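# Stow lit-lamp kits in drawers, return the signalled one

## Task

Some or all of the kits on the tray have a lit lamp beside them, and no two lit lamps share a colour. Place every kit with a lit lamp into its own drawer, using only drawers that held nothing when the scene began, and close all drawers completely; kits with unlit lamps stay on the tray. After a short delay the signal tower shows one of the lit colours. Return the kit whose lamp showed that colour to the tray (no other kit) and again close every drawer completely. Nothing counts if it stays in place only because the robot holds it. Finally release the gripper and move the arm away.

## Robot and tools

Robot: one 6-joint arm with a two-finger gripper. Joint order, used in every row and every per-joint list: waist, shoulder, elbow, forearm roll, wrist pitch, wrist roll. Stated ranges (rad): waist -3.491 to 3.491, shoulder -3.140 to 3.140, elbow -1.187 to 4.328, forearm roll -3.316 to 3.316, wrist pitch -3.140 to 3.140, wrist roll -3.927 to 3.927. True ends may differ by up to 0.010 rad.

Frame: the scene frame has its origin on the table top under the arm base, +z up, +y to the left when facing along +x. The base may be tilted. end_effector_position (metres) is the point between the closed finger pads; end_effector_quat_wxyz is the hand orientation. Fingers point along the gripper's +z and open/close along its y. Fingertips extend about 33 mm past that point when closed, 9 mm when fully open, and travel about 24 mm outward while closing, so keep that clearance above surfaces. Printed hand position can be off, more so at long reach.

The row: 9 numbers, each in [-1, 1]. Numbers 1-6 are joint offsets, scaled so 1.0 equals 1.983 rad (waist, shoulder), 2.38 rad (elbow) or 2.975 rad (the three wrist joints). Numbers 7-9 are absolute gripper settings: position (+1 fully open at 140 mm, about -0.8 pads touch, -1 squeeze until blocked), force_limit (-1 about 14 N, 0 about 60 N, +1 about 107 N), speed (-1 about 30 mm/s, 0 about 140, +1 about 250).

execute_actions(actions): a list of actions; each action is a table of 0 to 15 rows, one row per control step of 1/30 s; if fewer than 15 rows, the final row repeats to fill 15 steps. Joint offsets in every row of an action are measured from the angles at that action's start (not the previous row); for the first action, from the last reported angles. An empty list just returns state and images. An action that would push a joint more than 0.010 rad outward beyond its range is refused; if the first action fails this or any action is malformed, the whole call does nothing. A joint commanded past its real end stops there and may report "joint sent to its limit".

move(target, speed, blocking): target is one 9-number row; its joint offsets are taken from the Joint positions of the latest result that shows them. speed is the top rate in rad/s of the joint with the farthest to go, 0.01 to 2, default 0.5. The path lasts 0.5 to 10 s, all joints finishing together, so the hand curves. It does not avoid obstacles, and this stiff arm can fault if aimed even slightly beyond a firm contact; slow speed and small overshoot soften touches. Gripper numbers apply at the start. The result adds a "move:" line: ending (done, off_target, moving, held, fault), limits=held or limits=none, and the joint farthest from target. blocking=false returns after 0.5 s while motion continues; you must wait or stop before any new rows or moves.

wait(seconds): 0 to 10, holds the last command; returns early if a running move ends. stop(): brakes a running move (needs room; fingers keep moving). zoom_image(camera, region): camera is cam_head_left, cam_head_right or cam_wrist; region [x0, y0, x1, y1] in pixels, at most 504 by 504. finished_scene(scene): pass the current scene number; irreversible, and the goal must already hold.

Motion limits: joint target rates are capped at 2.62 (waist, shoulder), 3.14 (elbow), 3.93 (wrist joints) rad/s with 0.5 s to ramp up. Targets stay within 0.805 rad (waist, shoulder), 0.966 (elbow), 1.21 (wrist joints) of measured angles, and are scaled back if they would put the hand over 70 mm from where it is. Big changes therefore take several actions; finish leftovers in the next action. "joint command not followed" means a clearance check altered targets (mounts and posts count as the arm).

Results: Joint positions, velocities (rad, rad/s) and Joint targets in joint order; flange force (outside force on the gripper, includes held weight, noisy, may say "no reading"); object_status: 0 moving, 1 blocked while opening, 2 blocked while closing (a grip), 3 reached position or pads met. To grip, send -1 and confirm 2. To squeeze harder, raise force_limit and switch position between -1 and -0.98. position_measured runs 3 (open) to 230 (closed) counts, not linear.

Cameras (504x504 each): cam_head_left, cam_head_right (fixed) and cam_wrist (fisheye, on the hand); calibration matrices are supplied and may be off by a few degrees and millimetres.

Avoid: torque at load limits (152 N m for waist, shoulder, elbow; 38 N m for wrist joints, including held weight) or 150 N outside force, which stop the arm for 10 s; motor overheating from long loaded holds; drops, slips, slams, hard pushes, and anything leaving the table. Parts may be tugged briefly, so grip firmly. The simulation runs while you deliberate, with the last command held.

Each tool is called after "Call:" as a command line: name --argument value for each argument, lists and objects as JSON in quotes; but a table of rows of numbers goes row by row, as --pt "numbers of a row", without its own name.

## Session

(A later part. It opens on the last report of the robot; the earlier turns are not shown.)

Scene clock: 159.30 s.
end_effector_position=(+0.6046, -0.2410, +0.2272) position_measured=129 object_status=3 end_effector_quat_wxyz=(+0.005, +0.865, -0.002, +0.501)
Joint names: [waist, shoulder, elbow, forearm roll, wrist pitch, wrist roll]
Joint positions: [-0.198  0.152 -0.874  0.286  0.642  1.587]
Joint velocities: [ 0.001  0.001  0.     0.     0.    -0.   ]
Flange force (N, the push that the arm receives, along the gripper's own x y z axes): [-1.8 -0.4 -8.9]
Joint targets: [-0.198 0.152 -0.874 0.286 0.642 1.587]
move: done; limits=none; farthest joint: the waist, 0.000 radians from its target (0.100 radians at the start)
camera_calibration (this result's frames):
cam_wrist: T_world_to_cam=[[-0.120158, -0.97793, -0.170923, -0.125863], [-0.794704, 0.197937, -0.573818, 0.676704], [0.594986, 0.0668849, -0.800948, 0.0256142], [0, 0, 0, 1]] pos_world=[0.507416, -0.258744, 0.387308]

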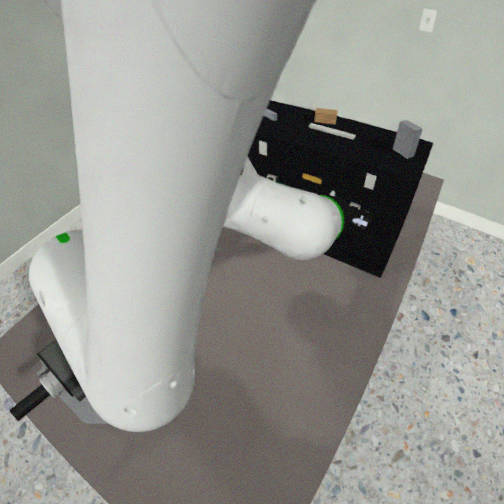

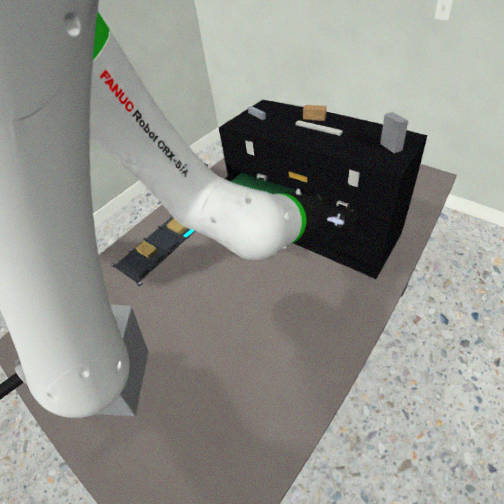

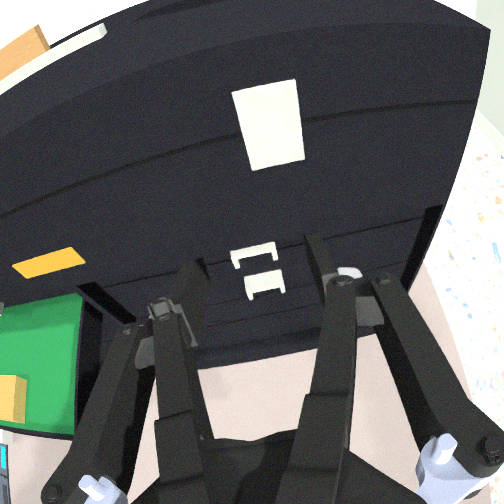

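Call:
move --target '[0.0004,0.0006,0.0008,-0.0003,-0.0003,0,0,0,0]' --speed 0.02

Call:
move --target '[-0.005,-0.006,-0.009,0.0034,0.003,0,0,0,0]' --speed 0.1

Call:
move --target '[-0.0045,0.0744,0.0082,-0.0114,0.0405,0.013,0,0,0]' --speed 0.2

Scene clock: 165.93 s.
end_effector_position=(+0.6053, -0.2410, +0.2272) position_measured=129 object_status=3 end_effector_quat_wxyz=(+0.005, +0.865, -0.002, +0.501)
Joint names: [waist, shoulder, elbow, forearm roll, wrist pitch, wrist roll]
Joint positions: [-0.197  0.153 -0.872  0.285  0.641  1.587]
Joint velocities: [-0.001 -0.     0.     0.    -0.    -0.001]
Flange force (N, the push that the arm receives, along the gripper's own x y z axes): [-4.8 -1.2 -22.7]
Joint targets: [-0.197 0.153 -0.872 0.285 0.641 1.587]
move: done; limits=none; farthest joint: the waist, 0.000 radians from its target (0.001 radians at the start)
camera_calibration (this result's frames):
cam_wrist: T_world_to_cam=[[-0.120302, -0.977869, -0.171173, -0.125607], [-0.794747, 0.198193, -0.57367, 0.677291], [0.594899, 0.0670252, -0.801001, 0.0252106], [0, 0, 0, 1]] pos_world=[0.508166, -0.258751, 0.387235]

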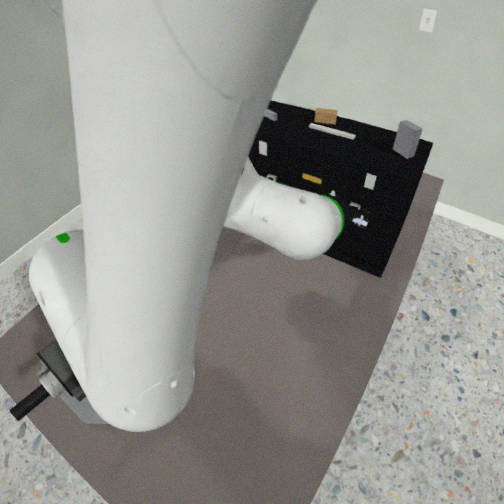

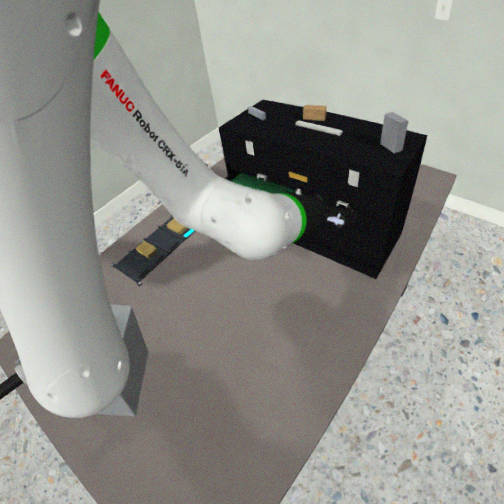

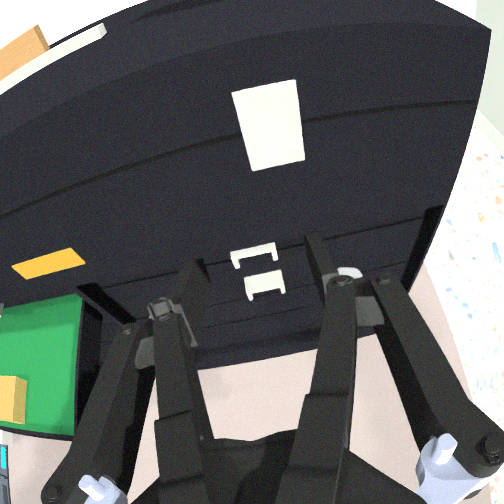

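Scene clock: 166.67 s.
end_effector_position=(+0.5962, -0.2415, +0.2266) position_measured=129 object_status=3 end_effector_quat_wxyz=(+0.006, +0.866, -0.001, +0.500)
Joint names: [waist, shoulder, elbow, forearm roll, wrist pitch, wrist roll]
Joint positions: [-0.207  0.141 -0.894  0.295  0.65   1.587]
Joint velocities: [ 0.002  0.001 -0.     0.001  0.    -0.001]
Flange force (N, the push that the arm receives, along the gripper's own x y z axes): [-0.9 -2.6 -4.2]
Joint targets: [-0.207 0.141 -0.894 0.295 0.650 1.587]
move: done; limits=none; farthest joint: the waist, 0.000 radians from its target (0.009 radians at the start)
camera_calibration (this result's frames):
cam_wrist: T_world_to_cam=[[-0.119956, -0.978388, -0.168426, -0.12829], [-0.795841, 0.196187, -0.572842, 0.669821], [0.593505, 0.0653244, -0.802175, 0.030866], [0, 0, 0, 1]] pos_world=[0.499362, -0.258944, 0.386854]

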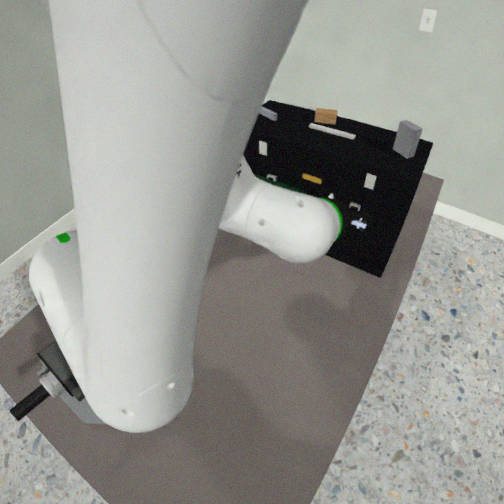

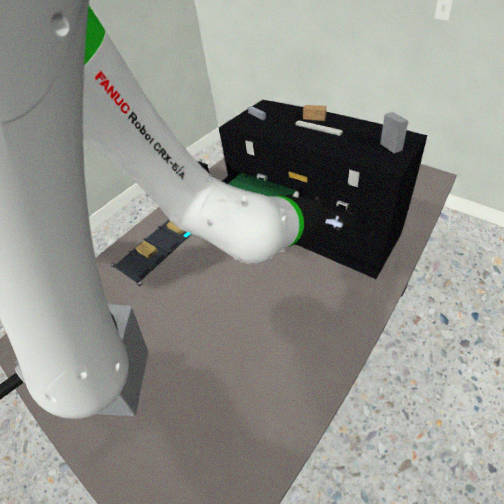

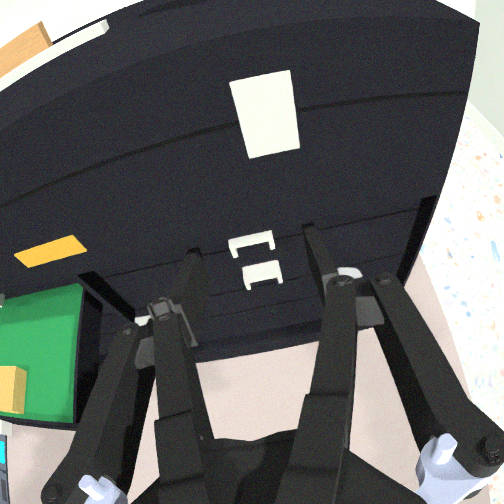

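Scene clock: 167.77 s.
end_effector_position=(+0.5962, -0.2417, +0.1808) position_measured=129 object_status=3 end_effector_quat_wxyz=(+0.004, +0.867, -0.007, +0.499)
Joint names: [waist, shoulder, elbow, forearm roll, wrist pitch, wrist roll]
Joint positions: [-0.216  0.288 -0.874  0.261  0.77   1.626]
Joint velocities: [-0.     0.001  0.     0.     0.    -0.001]
Flange force (N, the push that the arm receives, along the gripper's own x y z axes): [0.2 -3.0 -4.3]
Joint targets: [-0.216 0.288 -0.874 0.261 0.770 1.626]
move: done; limits=none; farthest joint: the waist, 0.000 radians from its target (0.009 radians at the start)
camera_calibration (this result's frames):
cam_wrist: T_world_to_cam=[[-0.130061, -0.975464, -0.177638, -0.127808], [-0.795991, 0.209546, -0.56788, 0.646017], [0.59117, 0.067539, -0.803714, -0.00365928], [0, 0, 0, 1]] pos_world=[0.499764, -0.259795, 0.341216]

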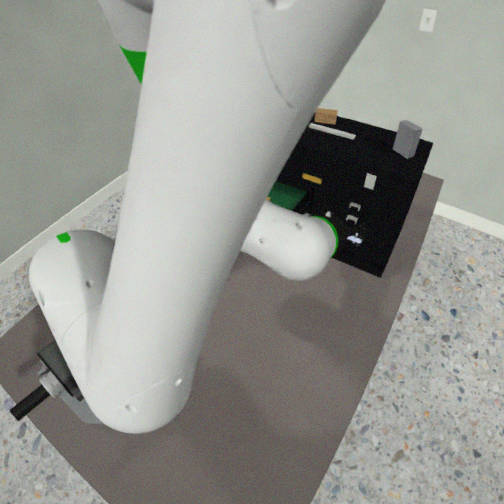

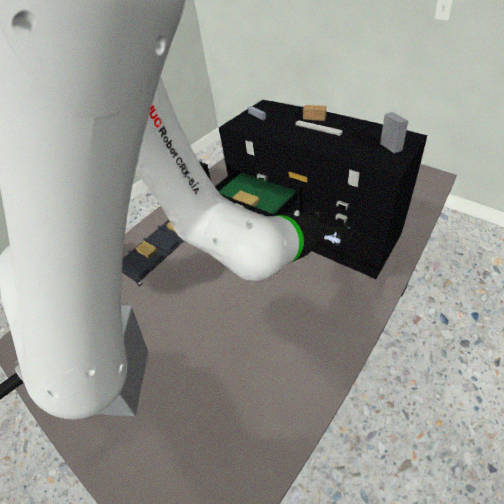

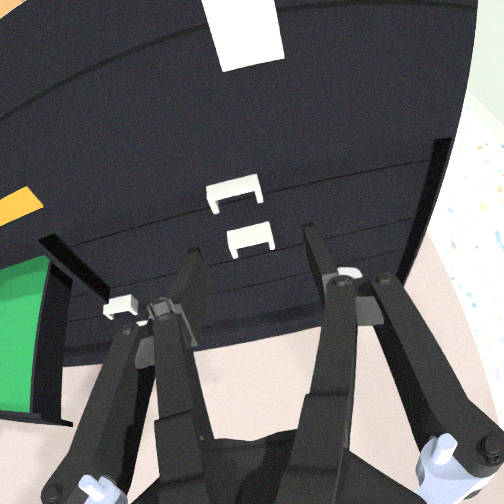

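Call:
move --target '[0,0,0,0,0,0.003,-1,0,0]'

Call:
move --target '[-0.0308,-0.0242,-0.05,0.0195,0.0249,0,-1,0,0]' --speed 0.08

Scene clock: 171.37 s.
end_effector_position=(+0.5962, -0.2417, +0.1807) position_measured=194 object_status=2 end_effector_quat_wxyz=(+0.007, +0.867, -0.004, +0.498)
Joint names: [waist, shoulder, elbow, forearm roll, wrist pitch, wrist roll]
Joint positions: [-0.216  0.288 -0.874  0.261  0.77   1.635]
Joint velocities: [0.001 0.001 0.    0.    0.    0.001]
Flange force (N, the push that the arm receives, along the gripper's own x y z axes): [2.0 -7.7 -9.9]
Joint targets: [-0.216 0.288 -0.874 0.261 0.770 1.635]
move: done; limits=none; farthest joint: the waist, 0.000 radians from its target (0.000 radians at the start)
camera_calibration (this result's frames):
cam_wrist: T_world_to_cam=[[-0.12571, -0.977373, -0.170116, -0.132223], [-0.796969, 0.20161, -0.569381, 0.64495], [0.590794, 0.0640005, -0.80428, -0.00419719], [0, 0, 0, 1]] pos_world=[0.499863, -0.25899, 0.341353]

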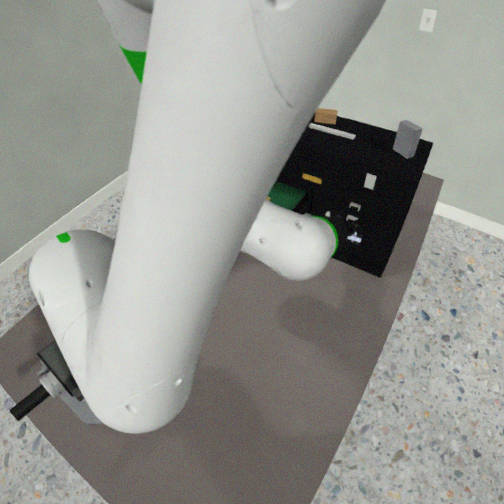

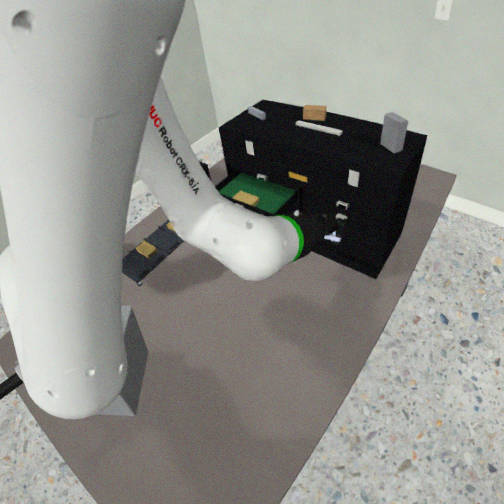

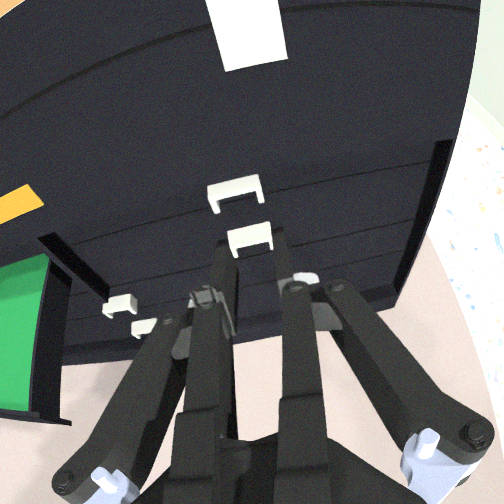

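Scene clock: 173.17 s.
end_effector_position=(+0.5459, -0.2416, +0.1807) position_measured=194 object_status=2 end_effector_quat_wxyz=(+0.007, +0.867, -0.003, +0.498)
Joint names: [waist, shoulder, elbow, forearm roll, wrist pitch, wrist roll]
Joint positions: [-0.277  0.24  -0.993  0.319  0.844  1.635]
Joint velocities: [ 0.    -0.001 -0.001  0.     0.     0.001]
Flange force (N, the push that the arm receives, along the gripper's own x y z axes): [-0.7 5.7 0.3]
Joint targets: [-0.277 0.240 -0.993 0.319 0.844 1.635]
move: done; limits=none; farthest joint: the waist, 0.000 radians from its target (0.061 radians at the start)
camera_calibration (this result's frames):
cam_wrist: T_world_to_cam=[[-0.125034, -0.977672, -0.16889, -0.139168], [-0.797291, 0.200324, -0.569383, 0.604628], [0.590503, 0.0634622, -0.804537, 0.025554], [0, 0, 0, 1]] pos_world=[0.449574, -0.258804, 0.34132]

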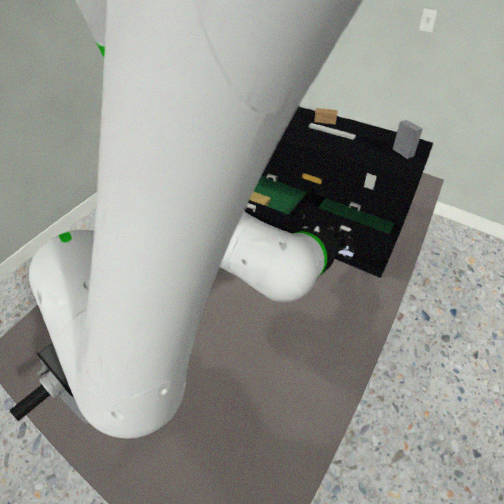

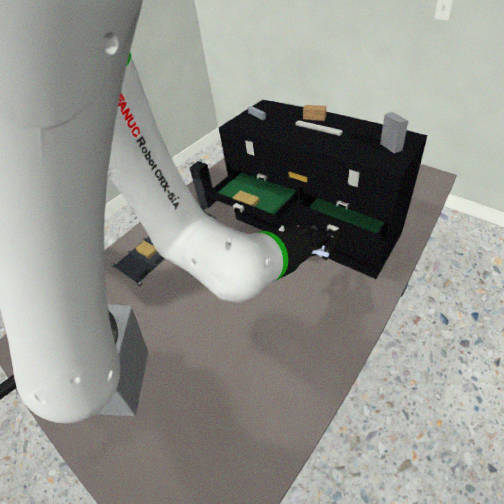

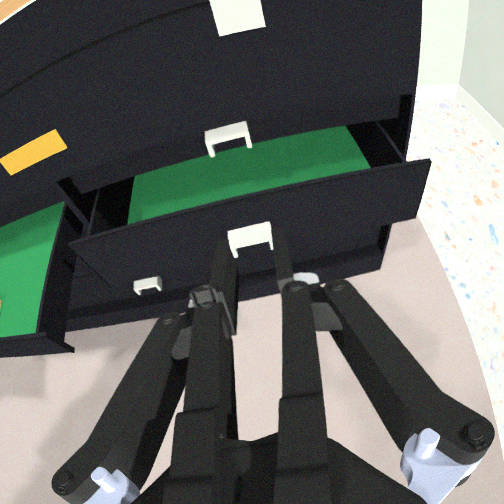

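Call:
move --target '[-0.0298,-0.0149,-0.0334,0.0187,0.0178,0,-1,0,0]' --speed 0.08

Call:
move --target '[-0.0368,-0.0133,-0.0321,0.0227,0.0182,0,-1,0,0]' --speed 0.08

Call:
move --target '[0,0,0,0,0,0,1,0,0.5]'

Call:
move --target '[0,0,0,0,-0.1,0,1,0,0]'

Scene clock: 179.87 s.
end_effector_position=(+0.5107, -0.2419, +0.1808) position_measured=194 object_status=2 end_effector_quat_wxyz=(+0.007, +0.867, -0.003, +0.498)
Joint names: [waist, shoulder, elbow, forearm roll, wrist pitch, wrist roll]
Joint positions: [-0.336  0.211 -1.073  0.375  0.897  1.635]
Joint velocities: [ 0.001 -0.    -0.001  0.001  0.     0.001]
Flange force (N, the push that the arm receives, along the gripper's own x y z axes): [-7.2 12.1 6.1]
Joint targets: [-0.336 0.211 -1.073 0.375 0.897 1.635]
move: done; limits=none; farthest joint: the waist, 0.000 radians from its target (0.059 radians at the start)
camera_calibration (this result's frames):
cam_wrist: T_world_to_cam=[[-0.125754, -0.977578, -0.168898, -0.14342], [-0.797261, 0.200903, -0.569221, 0.576791], [0.59039, 0.0630738, -0.80465, 0.0463866], [0, 0, 0, 1]] pos_world=[0.414431, -0.25901, 0.341423]

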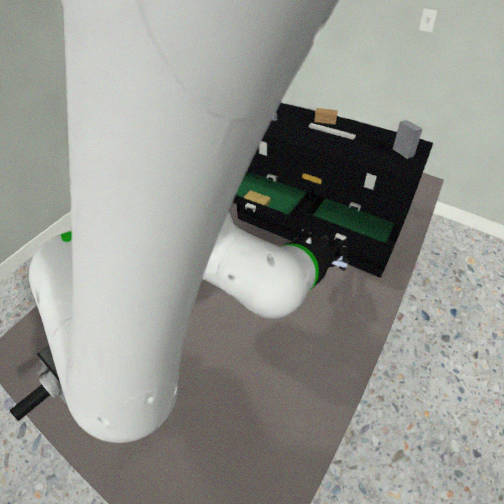

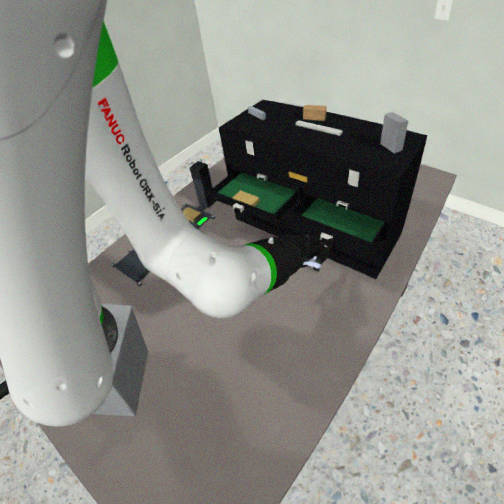

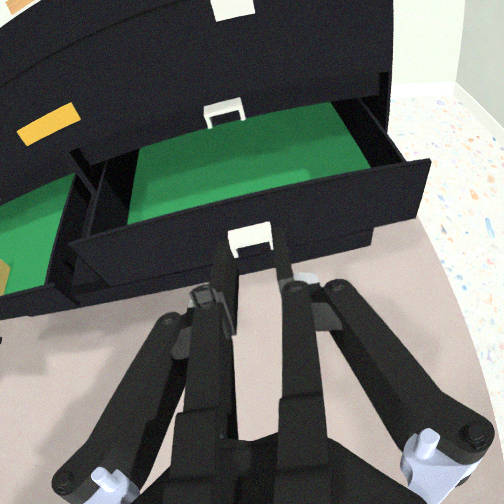

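Scene clock: 181.13 s.
end_effector_position=(+0.4760, -0.2412, +0.1813) position_measured=194 object_status=2 end_effector_quat_wxyz=(+0.006, +0.867, -0.005, +0.499)
Joint names: [waist, shoulder, elbow, forearm roll, wrist pitch, wrist roll]
Joint positions: [-0.409  0.185 -1.149  0.442  0.951  1.635]
Joint velocities: [ 0.001  0.    -0.     0.001  0.    -0.001]
Flange force (N, the push that the arm receives, along the gripper's own x y z axes): [-27.4 36.2 20.2]
Joint targets: [-0.409 0.185 -1.149 0.442 0.952 1.635]
move: done; limits=none; farthest joint: the waist, 0.000 radians from its target (0.073 radians at the start)
camera_calibration (this result's frames):
cam_wrist: T_world_to_cam=[[-0.128379, -0.976745, -0.17172, -0.145009], [-0.796265, 0.204736, -0.569249, 0.549737], [0.591169, 0.0636555, -0.804032, 0.0669311], [0, 0, 0, 1]] pos_world=[0.379552, -0.258449, 0.341851]

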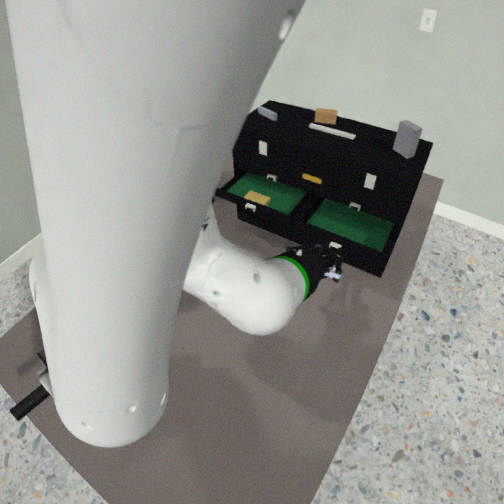

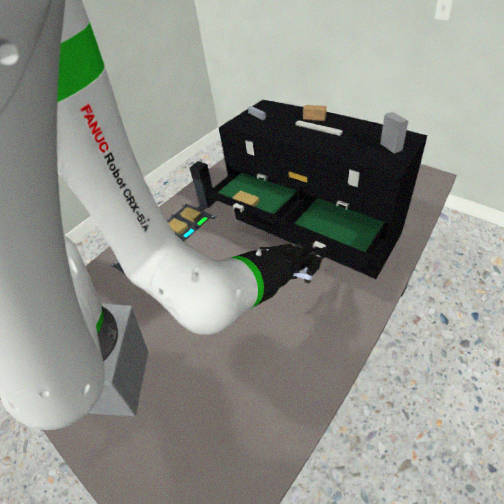

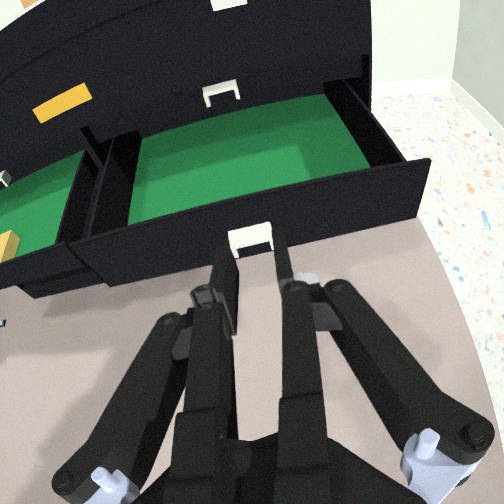

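Scene clock: 181.97 s.
end_effector_position=(+0.4760, -0.2412, +0.1813) position_measured=3 object_status=0 end_effector_quat_wxyz=(+0.006, +0.867, -0.005, +0.499)
Joint names: [waist, shoulder, elbow, forearm roll, wrist pitch, wrist roll]
Joint positions: [-0.409  0.185 -1.149  0.442  0.951  1.635]
Joint velocities: [ 0.    -0.     0.     0.001  0.    -0.001]
Flange force (N, the push that the arm receives, along the gripper's own x y z axes): [1.8 -5.5 -1.4]
Joint targets: [-0.409 0.185 -1.149 0.442 0.951 1.635]
move: done; limits=none; farthest joint: the waist, 0.000 radians from its target (0.000 radians at the start)
camera_calibration (this result's frames):
cam_wrist: T_world_to_cam=[[-0.1284, -0.976741, -0.171727, -0.145001], [-0.796275, 0.204756, -0.569228, 0.549725], [0.591151, 0.0636532, -0.804045, 0.0669434], [0, 0, 0, 1]] pos_world=[0.379541, -0.258449, 0.341844]

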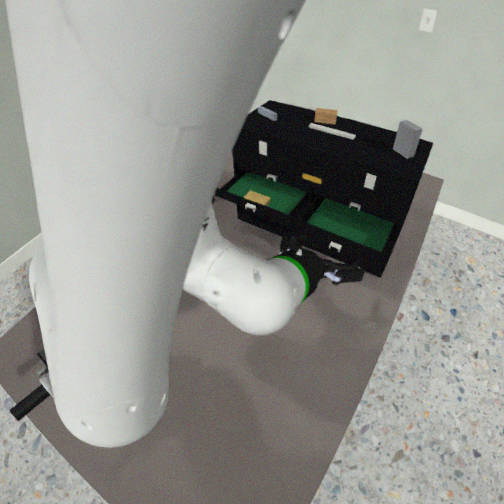

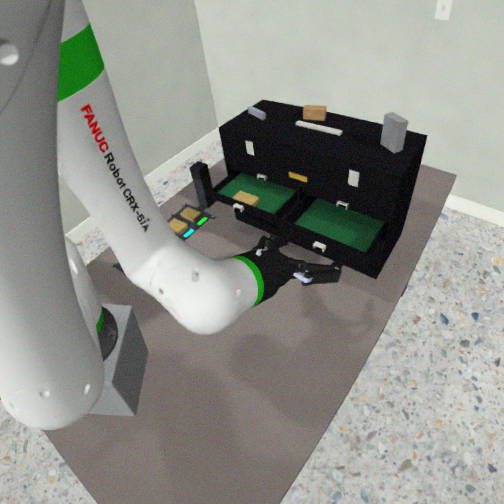

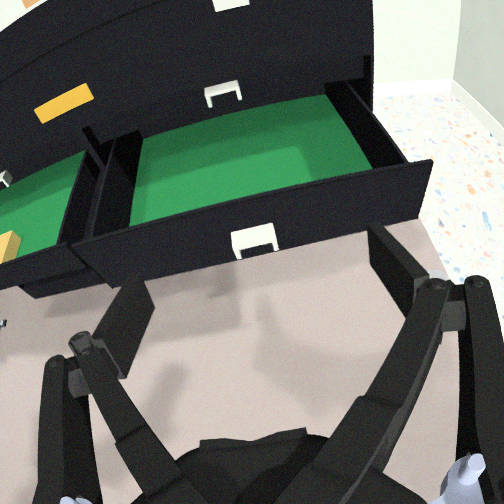

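Scene clock: 183.00 s.
end_effector_position=(+0.4101, -0.2340, +0.0990) position_measured=3 object_status=3 end_effector_quat_wxyz=(-0.003, +0.931, -0.001, +0.365)
Joint names: [waist, shoulder, elbow, forearm roll, wrist pitch, wrist roll]
Joint positions: [-0.409  0.185 -1.149  0.442  0.654  1.635]
Joint velocities: [-0.001 -0.001  0.    -0.    -0.001 -0.   ]
Flange force (N, the push that the arm receives, along the gripper's own x y z axes): no reading
Joint targets: [-0.409 0.185 -1.149 0.442 0.654 1.635]
move: done; limits=none; farthest joint: the wrist pitch, 0.001 radians from its target (0.298 radians at the start)
camera_calibration (this result's frames):
cam_wrist: T_world_to_cam=[[-0.16099, -0.976635, -0.142357, -0.150096], [-0.93041, 0.198301, -0.308242, 0.476631], [0.32927, 0.0828266, -0.940596, 0.164642], [0, 0, 0, 1]] pos_world=[0.365087, -0.254742, 0.280412]

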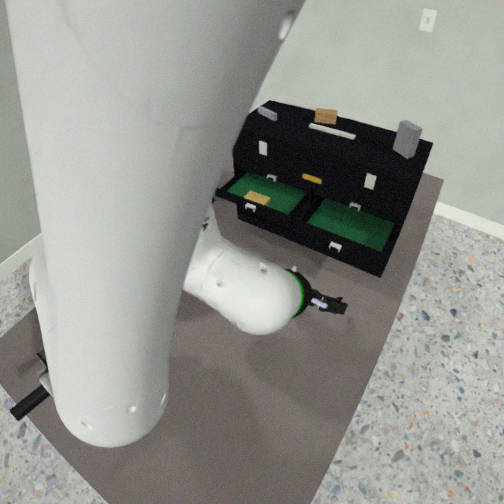

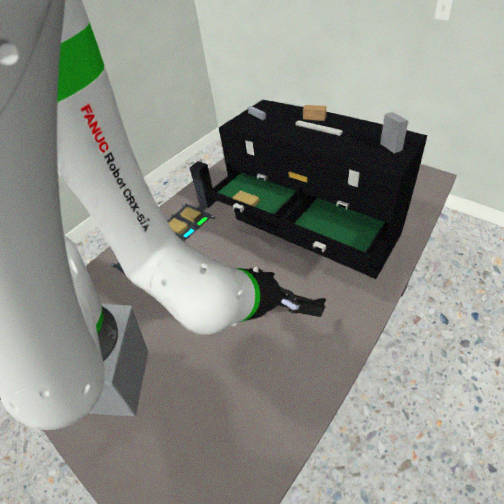

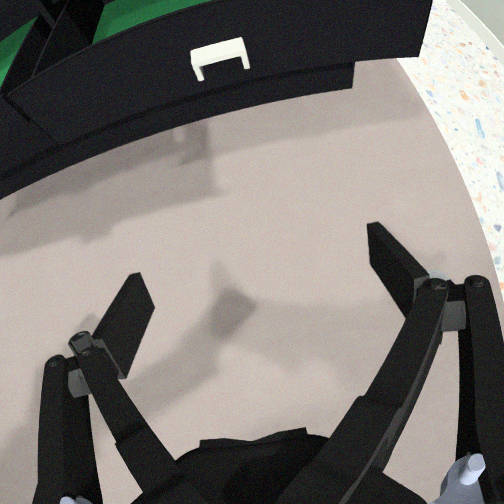

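Call:
move --target '[0.3,-0.1019,-0.0118,-0.2111,-0.0504,0.0353,1,0,0]' --speed 0.7

Call:
move --target '[0.2955,0.0696,0.0811,-0.278,0.0605,0.1442,1,0,0]' --speed 0.7

Call:
move --target '[0,0,0,0,0.0645,0,1,0,0]' --speed 0.3

Call:
move --target '[-0.059,0.0247,0.0424,0.0316,-0.0255,0.0057,0,0,0]' --speed 0.08

Call:
move --target '[-0.0624,0.0409,0.069,0.0289,-0.0355,0.0104,0,0,0]' --speed 0.08

Scene clock: 189.83 s.
end_effector_position=(+0.4308, -0.1014, +0.1363) position_measured=3 object_status=3 end_effector_quat_wxyz=(-0.055, +0.920, +0.000, +0.388)
Joint names: [waist, shoulder, elbow, forearm roll, wrist pitch, wrist roll]
Joint positions: [ 0.185 -0.017 -1.177 -0.186  0.504  1.74 ]
Joint velocities: [ 0.001  0.     0.001 -0.001 -0.    -0.   ]
Flange force (N, the push that the arm receives, along the gripper's own x y z axes): no reading
Joint targets: [0.186 -0.017 -1.177 -0.186 0.504 1.740]
move: done; limits=none; farthest joint: the waist, 0.001 radians from its target (0.595 radians at the start)
camera_calibration (this result's frames):
cam_wrist: T_world_to_cam=[[-0.1108, -0.96361, -0.243266, -0.018561], [-0.921746, 0.191165, -0.337403, 0.480628], [0.371629, 0.186845, -0.909385, 0.169968], [0, 0, 0, 1]] pos_world=[0.377795, -0.141522, 0.312217]

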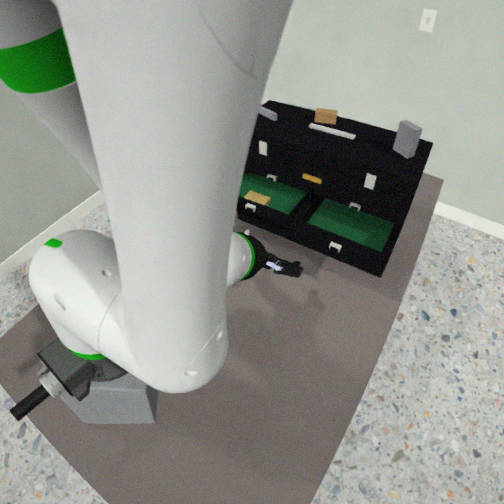

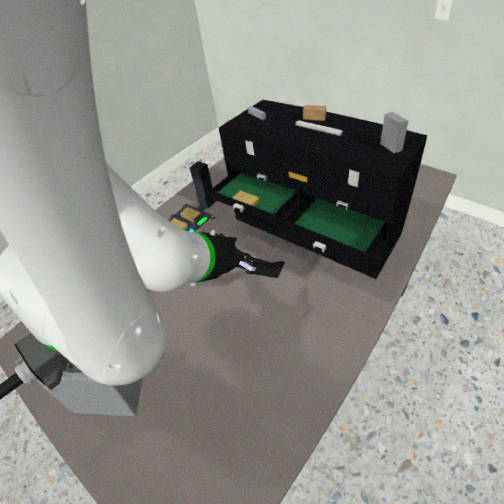

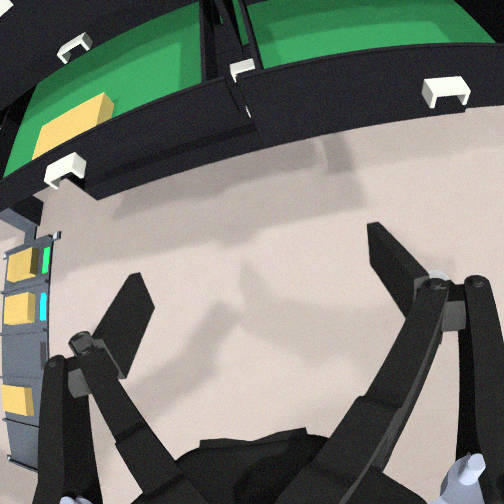

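Scene clock: 191.50 s.
end_effector_position=(+0.4475, +0.0511, +0.1506) position_measured=3 object_status=3 end_effector_quat_wxyz=(-0.043, +0.902, +0.023, +0.429)
Joint names: [waist, shoulder, elbow, forearm roll, wrist pitch, wrist roll]
Joint positions: [ 0.771  0.121 -0.984 -1.013  0.684  2.169]
Joint velocities: [ 0.  0.  0. -0.  0.  0.]
Flange force (N, the push that the arm receives, along the gripper's own x y z axes): no reading
Joint targets: [0.772 0.121 -0.984 -1.013 0.684 2.169]
move: done; limits=none; farthest joint: the shoulder, 0.001 radians from its target (0.139 radians at the start)
camera_calibration (this result's frames):
cam_wrist: T_world_to_cam=[[-0.0625592, -0.974753, -0.214342, 0.108424], [-0.891239, 0.151222, -0.427581, 0.473674], [0.449199, 0.164281, -0.878198, 0.110076], [0, 0, 0, 1]] pos_world=[0.379494, 0.0159735, 0.322443]

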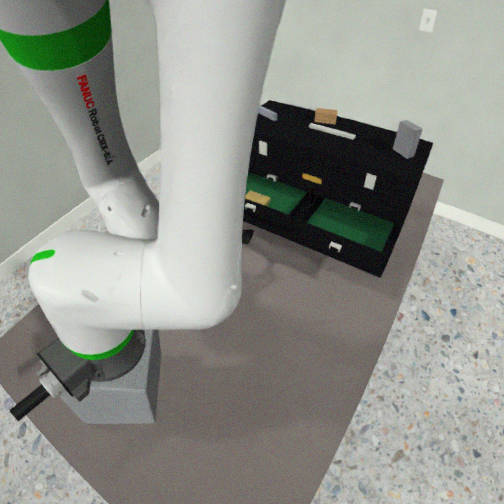

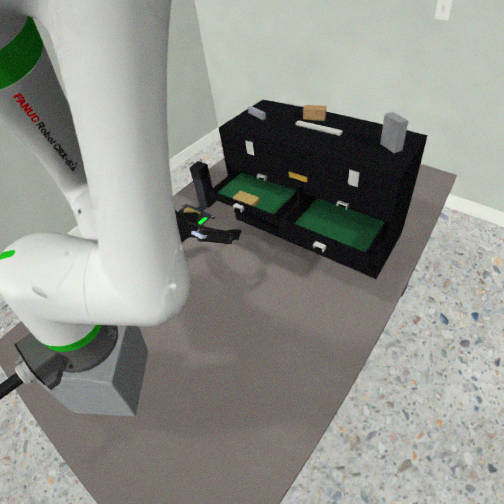

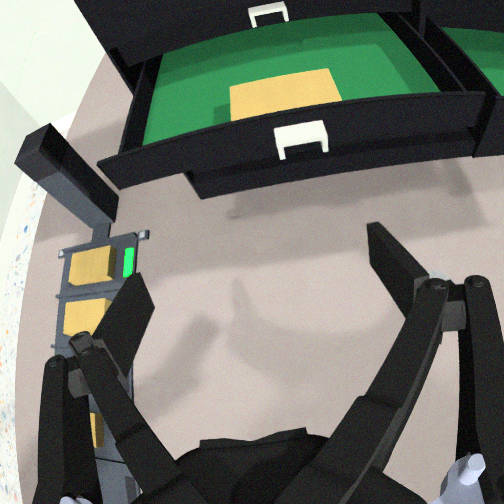

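Scene clock: 192.53 s.
end_effector_position=(+0.4809, +0.0127, +0.1962) position_measured=3 object_status=3 end_effector_quat_wxyz=(+0.004, +0.866, -0.004, +0.500)
Joint names: [waist, shoulder, elbow, forearm roll, wrist pitch, wrist roll]
Joint positions: [ 0.772  0.121 -0.984 -1.013  0.876  2.169]
Joint velocities: [ 0.     0.001 -0.     0.001  0.    -0.   ]
Flange force (N, the push that the arm receives, along the gripper's own x y z axes): no reading
Joint targets: [0.771 0.121 -0.984 -1.013 0.876 2.169]
move: done; limits=none; farthest joint: the waist, 0.001 radians from its target (0.000 radians at the start)
camera_calibration (this result's frames):
cam_wrist: T_world_to_cam=[[-0.122676, -0.976962, -0.174632, 0.103945], [-0.795432, 0.202015, -0.571382, 0.510184], [0.593496, 0.068813, -0.80189, 0.0582369], [0, 0, 0, 1]] pos_world=[0.384005, -0.00552214, 0.356362]

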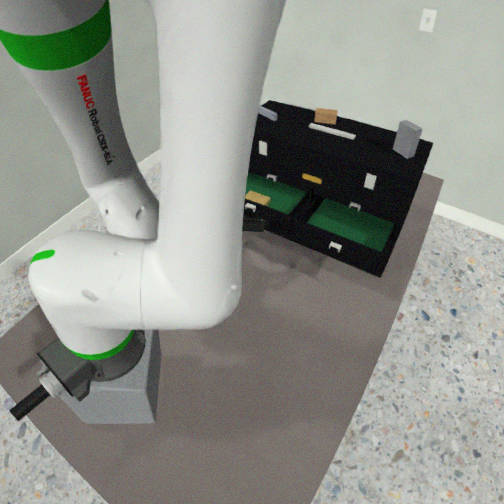

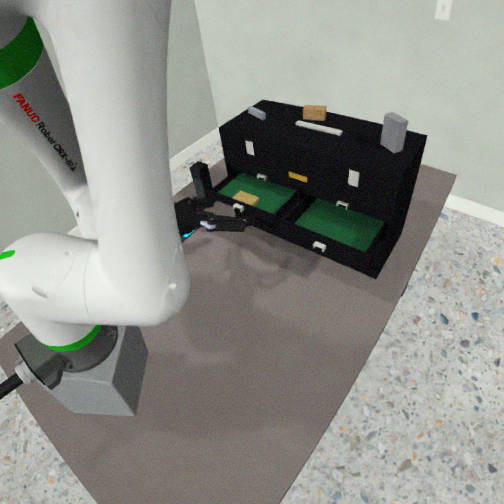

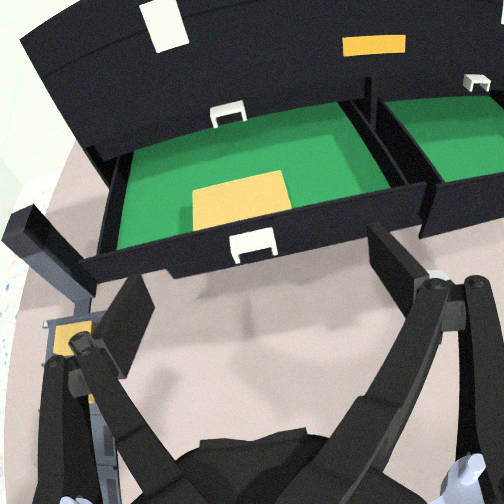

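Scene clock: 194.30 s.
end_effector_position=(+0.5307, +0.0124, +0.1963) position_measured=129 object_status=3 end_effector_quat_wxyz=(+0.004, +0.866, -0.002, +0.500)
Joint names: [waist, shoulder, elbow, forearm roll, wrist pitch, wrist roll]
Joint positions: [ 0.655  0.17  -0.883 -0.919  0.8    2.186]
Joint velocities: [-0.001  0.002  0.001  0.001 -0.    -0.001]
Flange force (N, the push that the arm receives, along the gripper's own x y z axes): no reading
Joint targets: [0.654 0.170 -0.883 -0.919 0.800 2.186]
move: done; limits=none; farthest joint: the waist, 0.000 radians from its target (0.117 radians at the start)
camera_calibration (this result's frames):
cam_wrist: T_world_to_cam=[[-0.120612, -0.977509, -0.173, 0.108388], [-0.796095, 0.199353, -0.571394, 0.550259], [0.593031, 0.068808, -0.802234, 0.0291077], [0, 0, 0, 1]] pos_world=[0.433869, -0.0057484, 0.356517]

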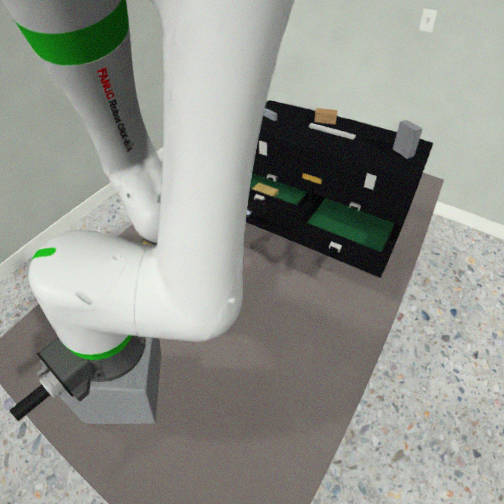

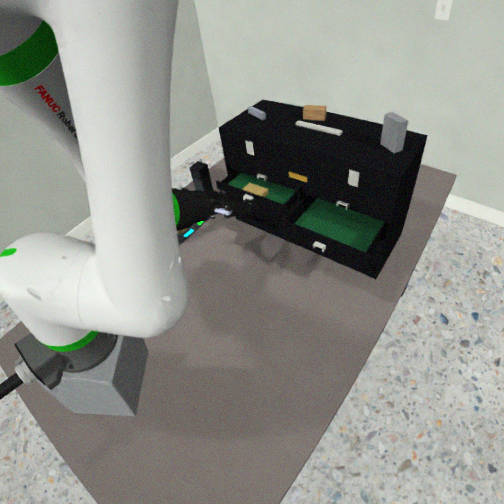

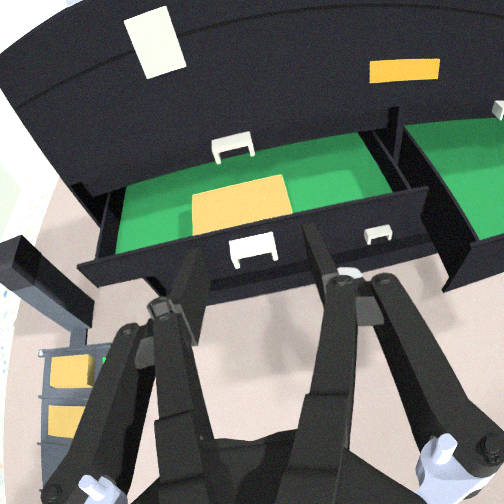

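Scene clock: 196.67 s.
end_effector_position=(+0.6040, +0.0122, +0.1964) position_measured=129 object_status=3 end_effector_quat_wxyz=(+0.003, +0.866, -0.000, +0.500)
Joint names: [waist, shoulder, elbow, forearm roll, wrist pitch, wrist roll]
Joint positions: [ 0.531  0.251 -0.719 -0.833  0.694  2.217]
Joint velocities: [ 0.001  0.     0.001 -0.    -0.    -0.   ]
Flange force (N, the push that the arm receives, along the gripper's own x y z axes): [-8.5 -4.0 -23.3]
Joint targets: [0.531 0.251 -0.719 -0.833 0.694 2.217]
move: done; limits=none; farthest joint: the shoulder, 0.001 radians from its target (0.082 radians at the start)
camera_calibration (this result's frames):
cam_wrist: T_world_to_cam=[[-0.11641, -0.978052, -0.172809, 0.1145], [-0.796939, 0.195819, -0.571439, 0.609313], [0.592737, 0.0711971, -0.802243, -0.0141223], [0, 0, 0, 1]] pos_world=[0.507285, -0.00632322, 0.356642]

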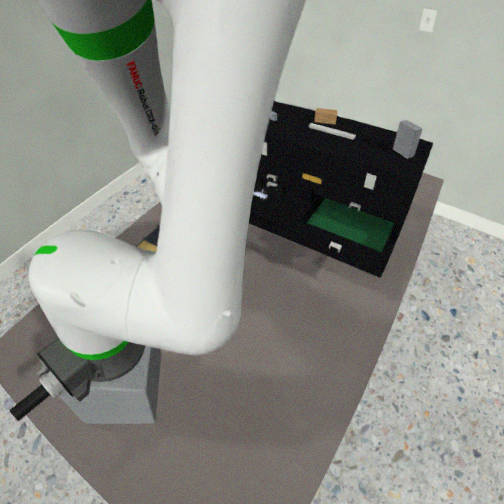

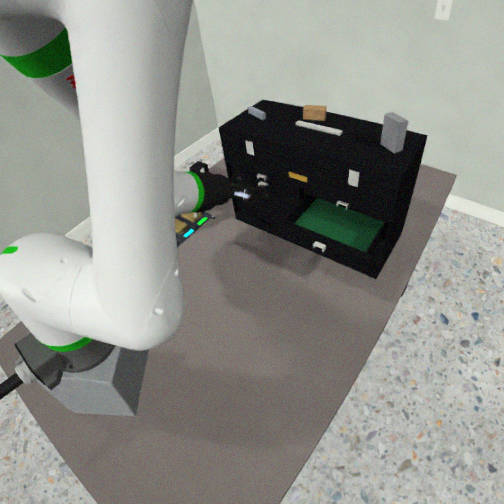

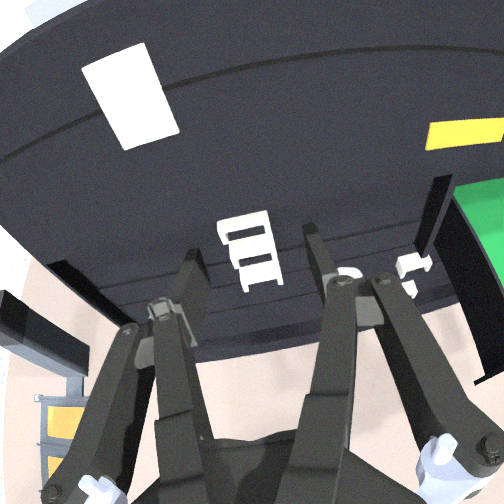

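Call:
execute_actions --actions '[]'

Call:
move --target '[0.0054,-0.0041,-0.0064,-0.0027,0.0036,-0.001,0,0,0]' --speed 0.1

Scene clock: 218.93 s.
end_effector_position=(+0.6040, +0.0122, +0.1964) position_measured=129 object_status=3 end_effector_quat_wxyz=(+0.003, +0.866, -0.000, +0.500)
Joint names: [waist, shoulder, elbow, forearm roll, wrist pitch, wrist roll]
Joint positions: [ 0.531  0.251 -0.719 -0.833  0.694  2.217]
Joint velocities: [ 0.001 -0.001  0.    -0.     0.    -0.002]
Flange force (N, the push that the arm receives, along the gripper's own x y z axes): [-7.0 -5.3 -24.5]
Joint targets: [0.531 0.251 -0.719 -0.833 0.694 2.217]
camera_calibration (this result's frames):
cam_wrist: T_world_to_cam=[[-0.116436, -0.978046, -0.172826, 0.114517], [-0.796894, 0.195855, -0.57149, 0.609354], [0.592792, 0.0711824, -0.802204, -0.0141709], [0, 0, 0, 1]] pos_world=[0.507325, -0.00633289, 0.356663]

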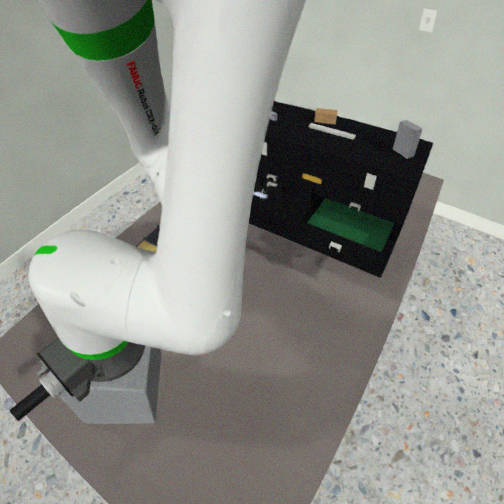

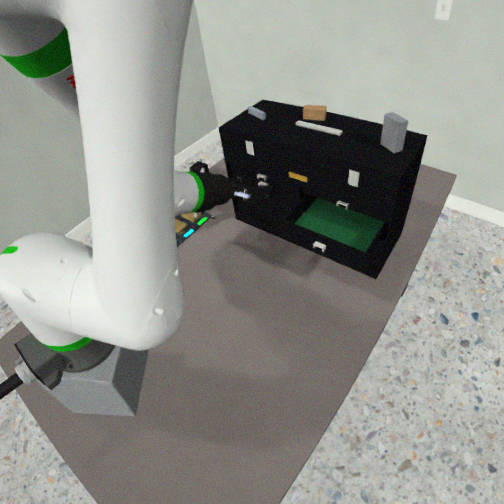

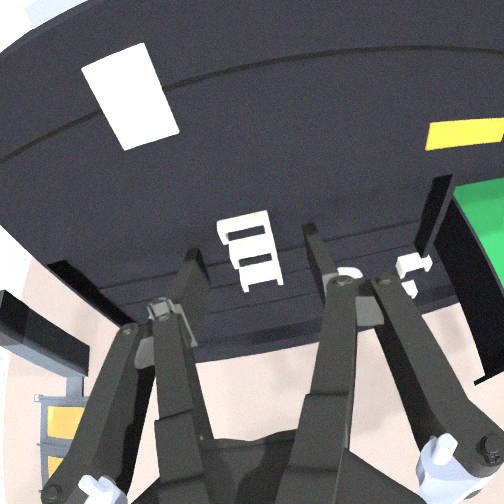

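Scene clock: 219.63 s.
end_effector_position=(+0.5974, +0.0124, +0.1969) position_measured=129 object_status=3 end_effector_quat_wxyz=(+0.003, +0.866, -0.001, +0.500)
Joint names: [waist, shoulder, elbow, forearm roll, wrist pitch, wrist roll]
Joint positions: [ 0.541  0.243 -0.734 -0.841  0.705  2.214]
Joint velocities: [ 0.    -0.    -0.    -0.001  0.    -0.002]
Flange force (N, the push that the arm receives, along the gripper's own x y z axes): [-4.3 0.6 -4.6]
Joint targets: [0.541 0.243 -0.734 -0.841 0.705 2.214]
move: done; limits=none; farthest joint: the waist, 0.000 radians from its target (0.011 radians at the start)
camera_calibration (this result's frames):
cam_wrist: T_world_to_cam=[[-0.118058, -0.977705, -0.173651, 0.115174], [-0.795989, 0.197728, -0.572105, 0.603843], [0.593686, 0.0706831, -0.801586, -0.0105443], [0, 0, 0, 1]] pos_world=[0.50051, -0.0060454, 0.357009]

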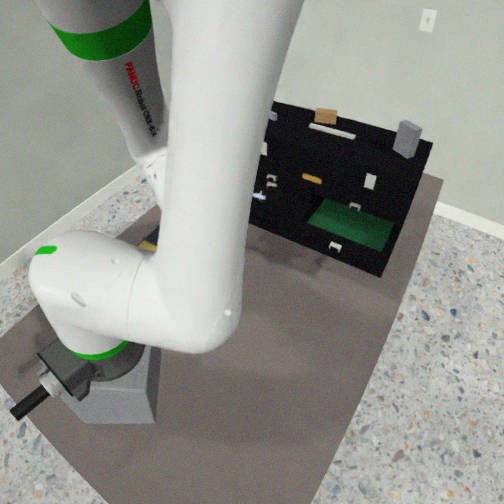

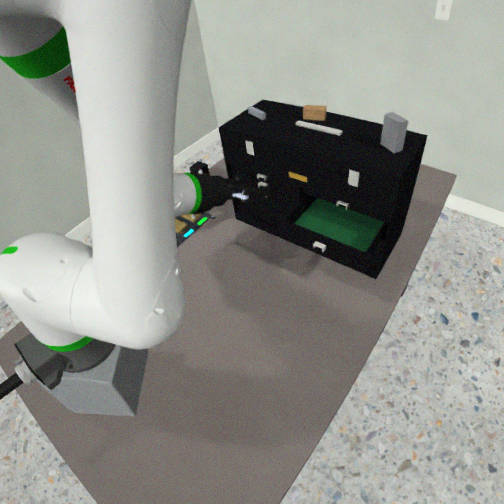

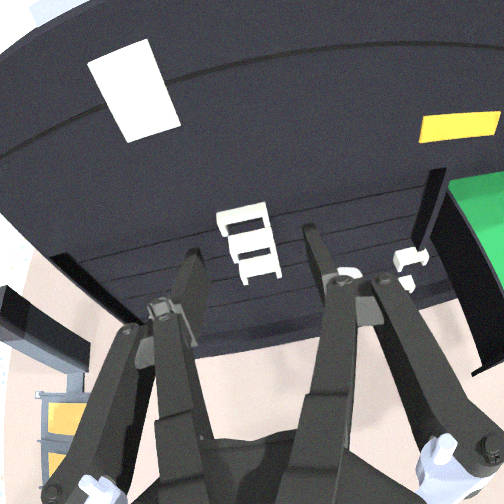

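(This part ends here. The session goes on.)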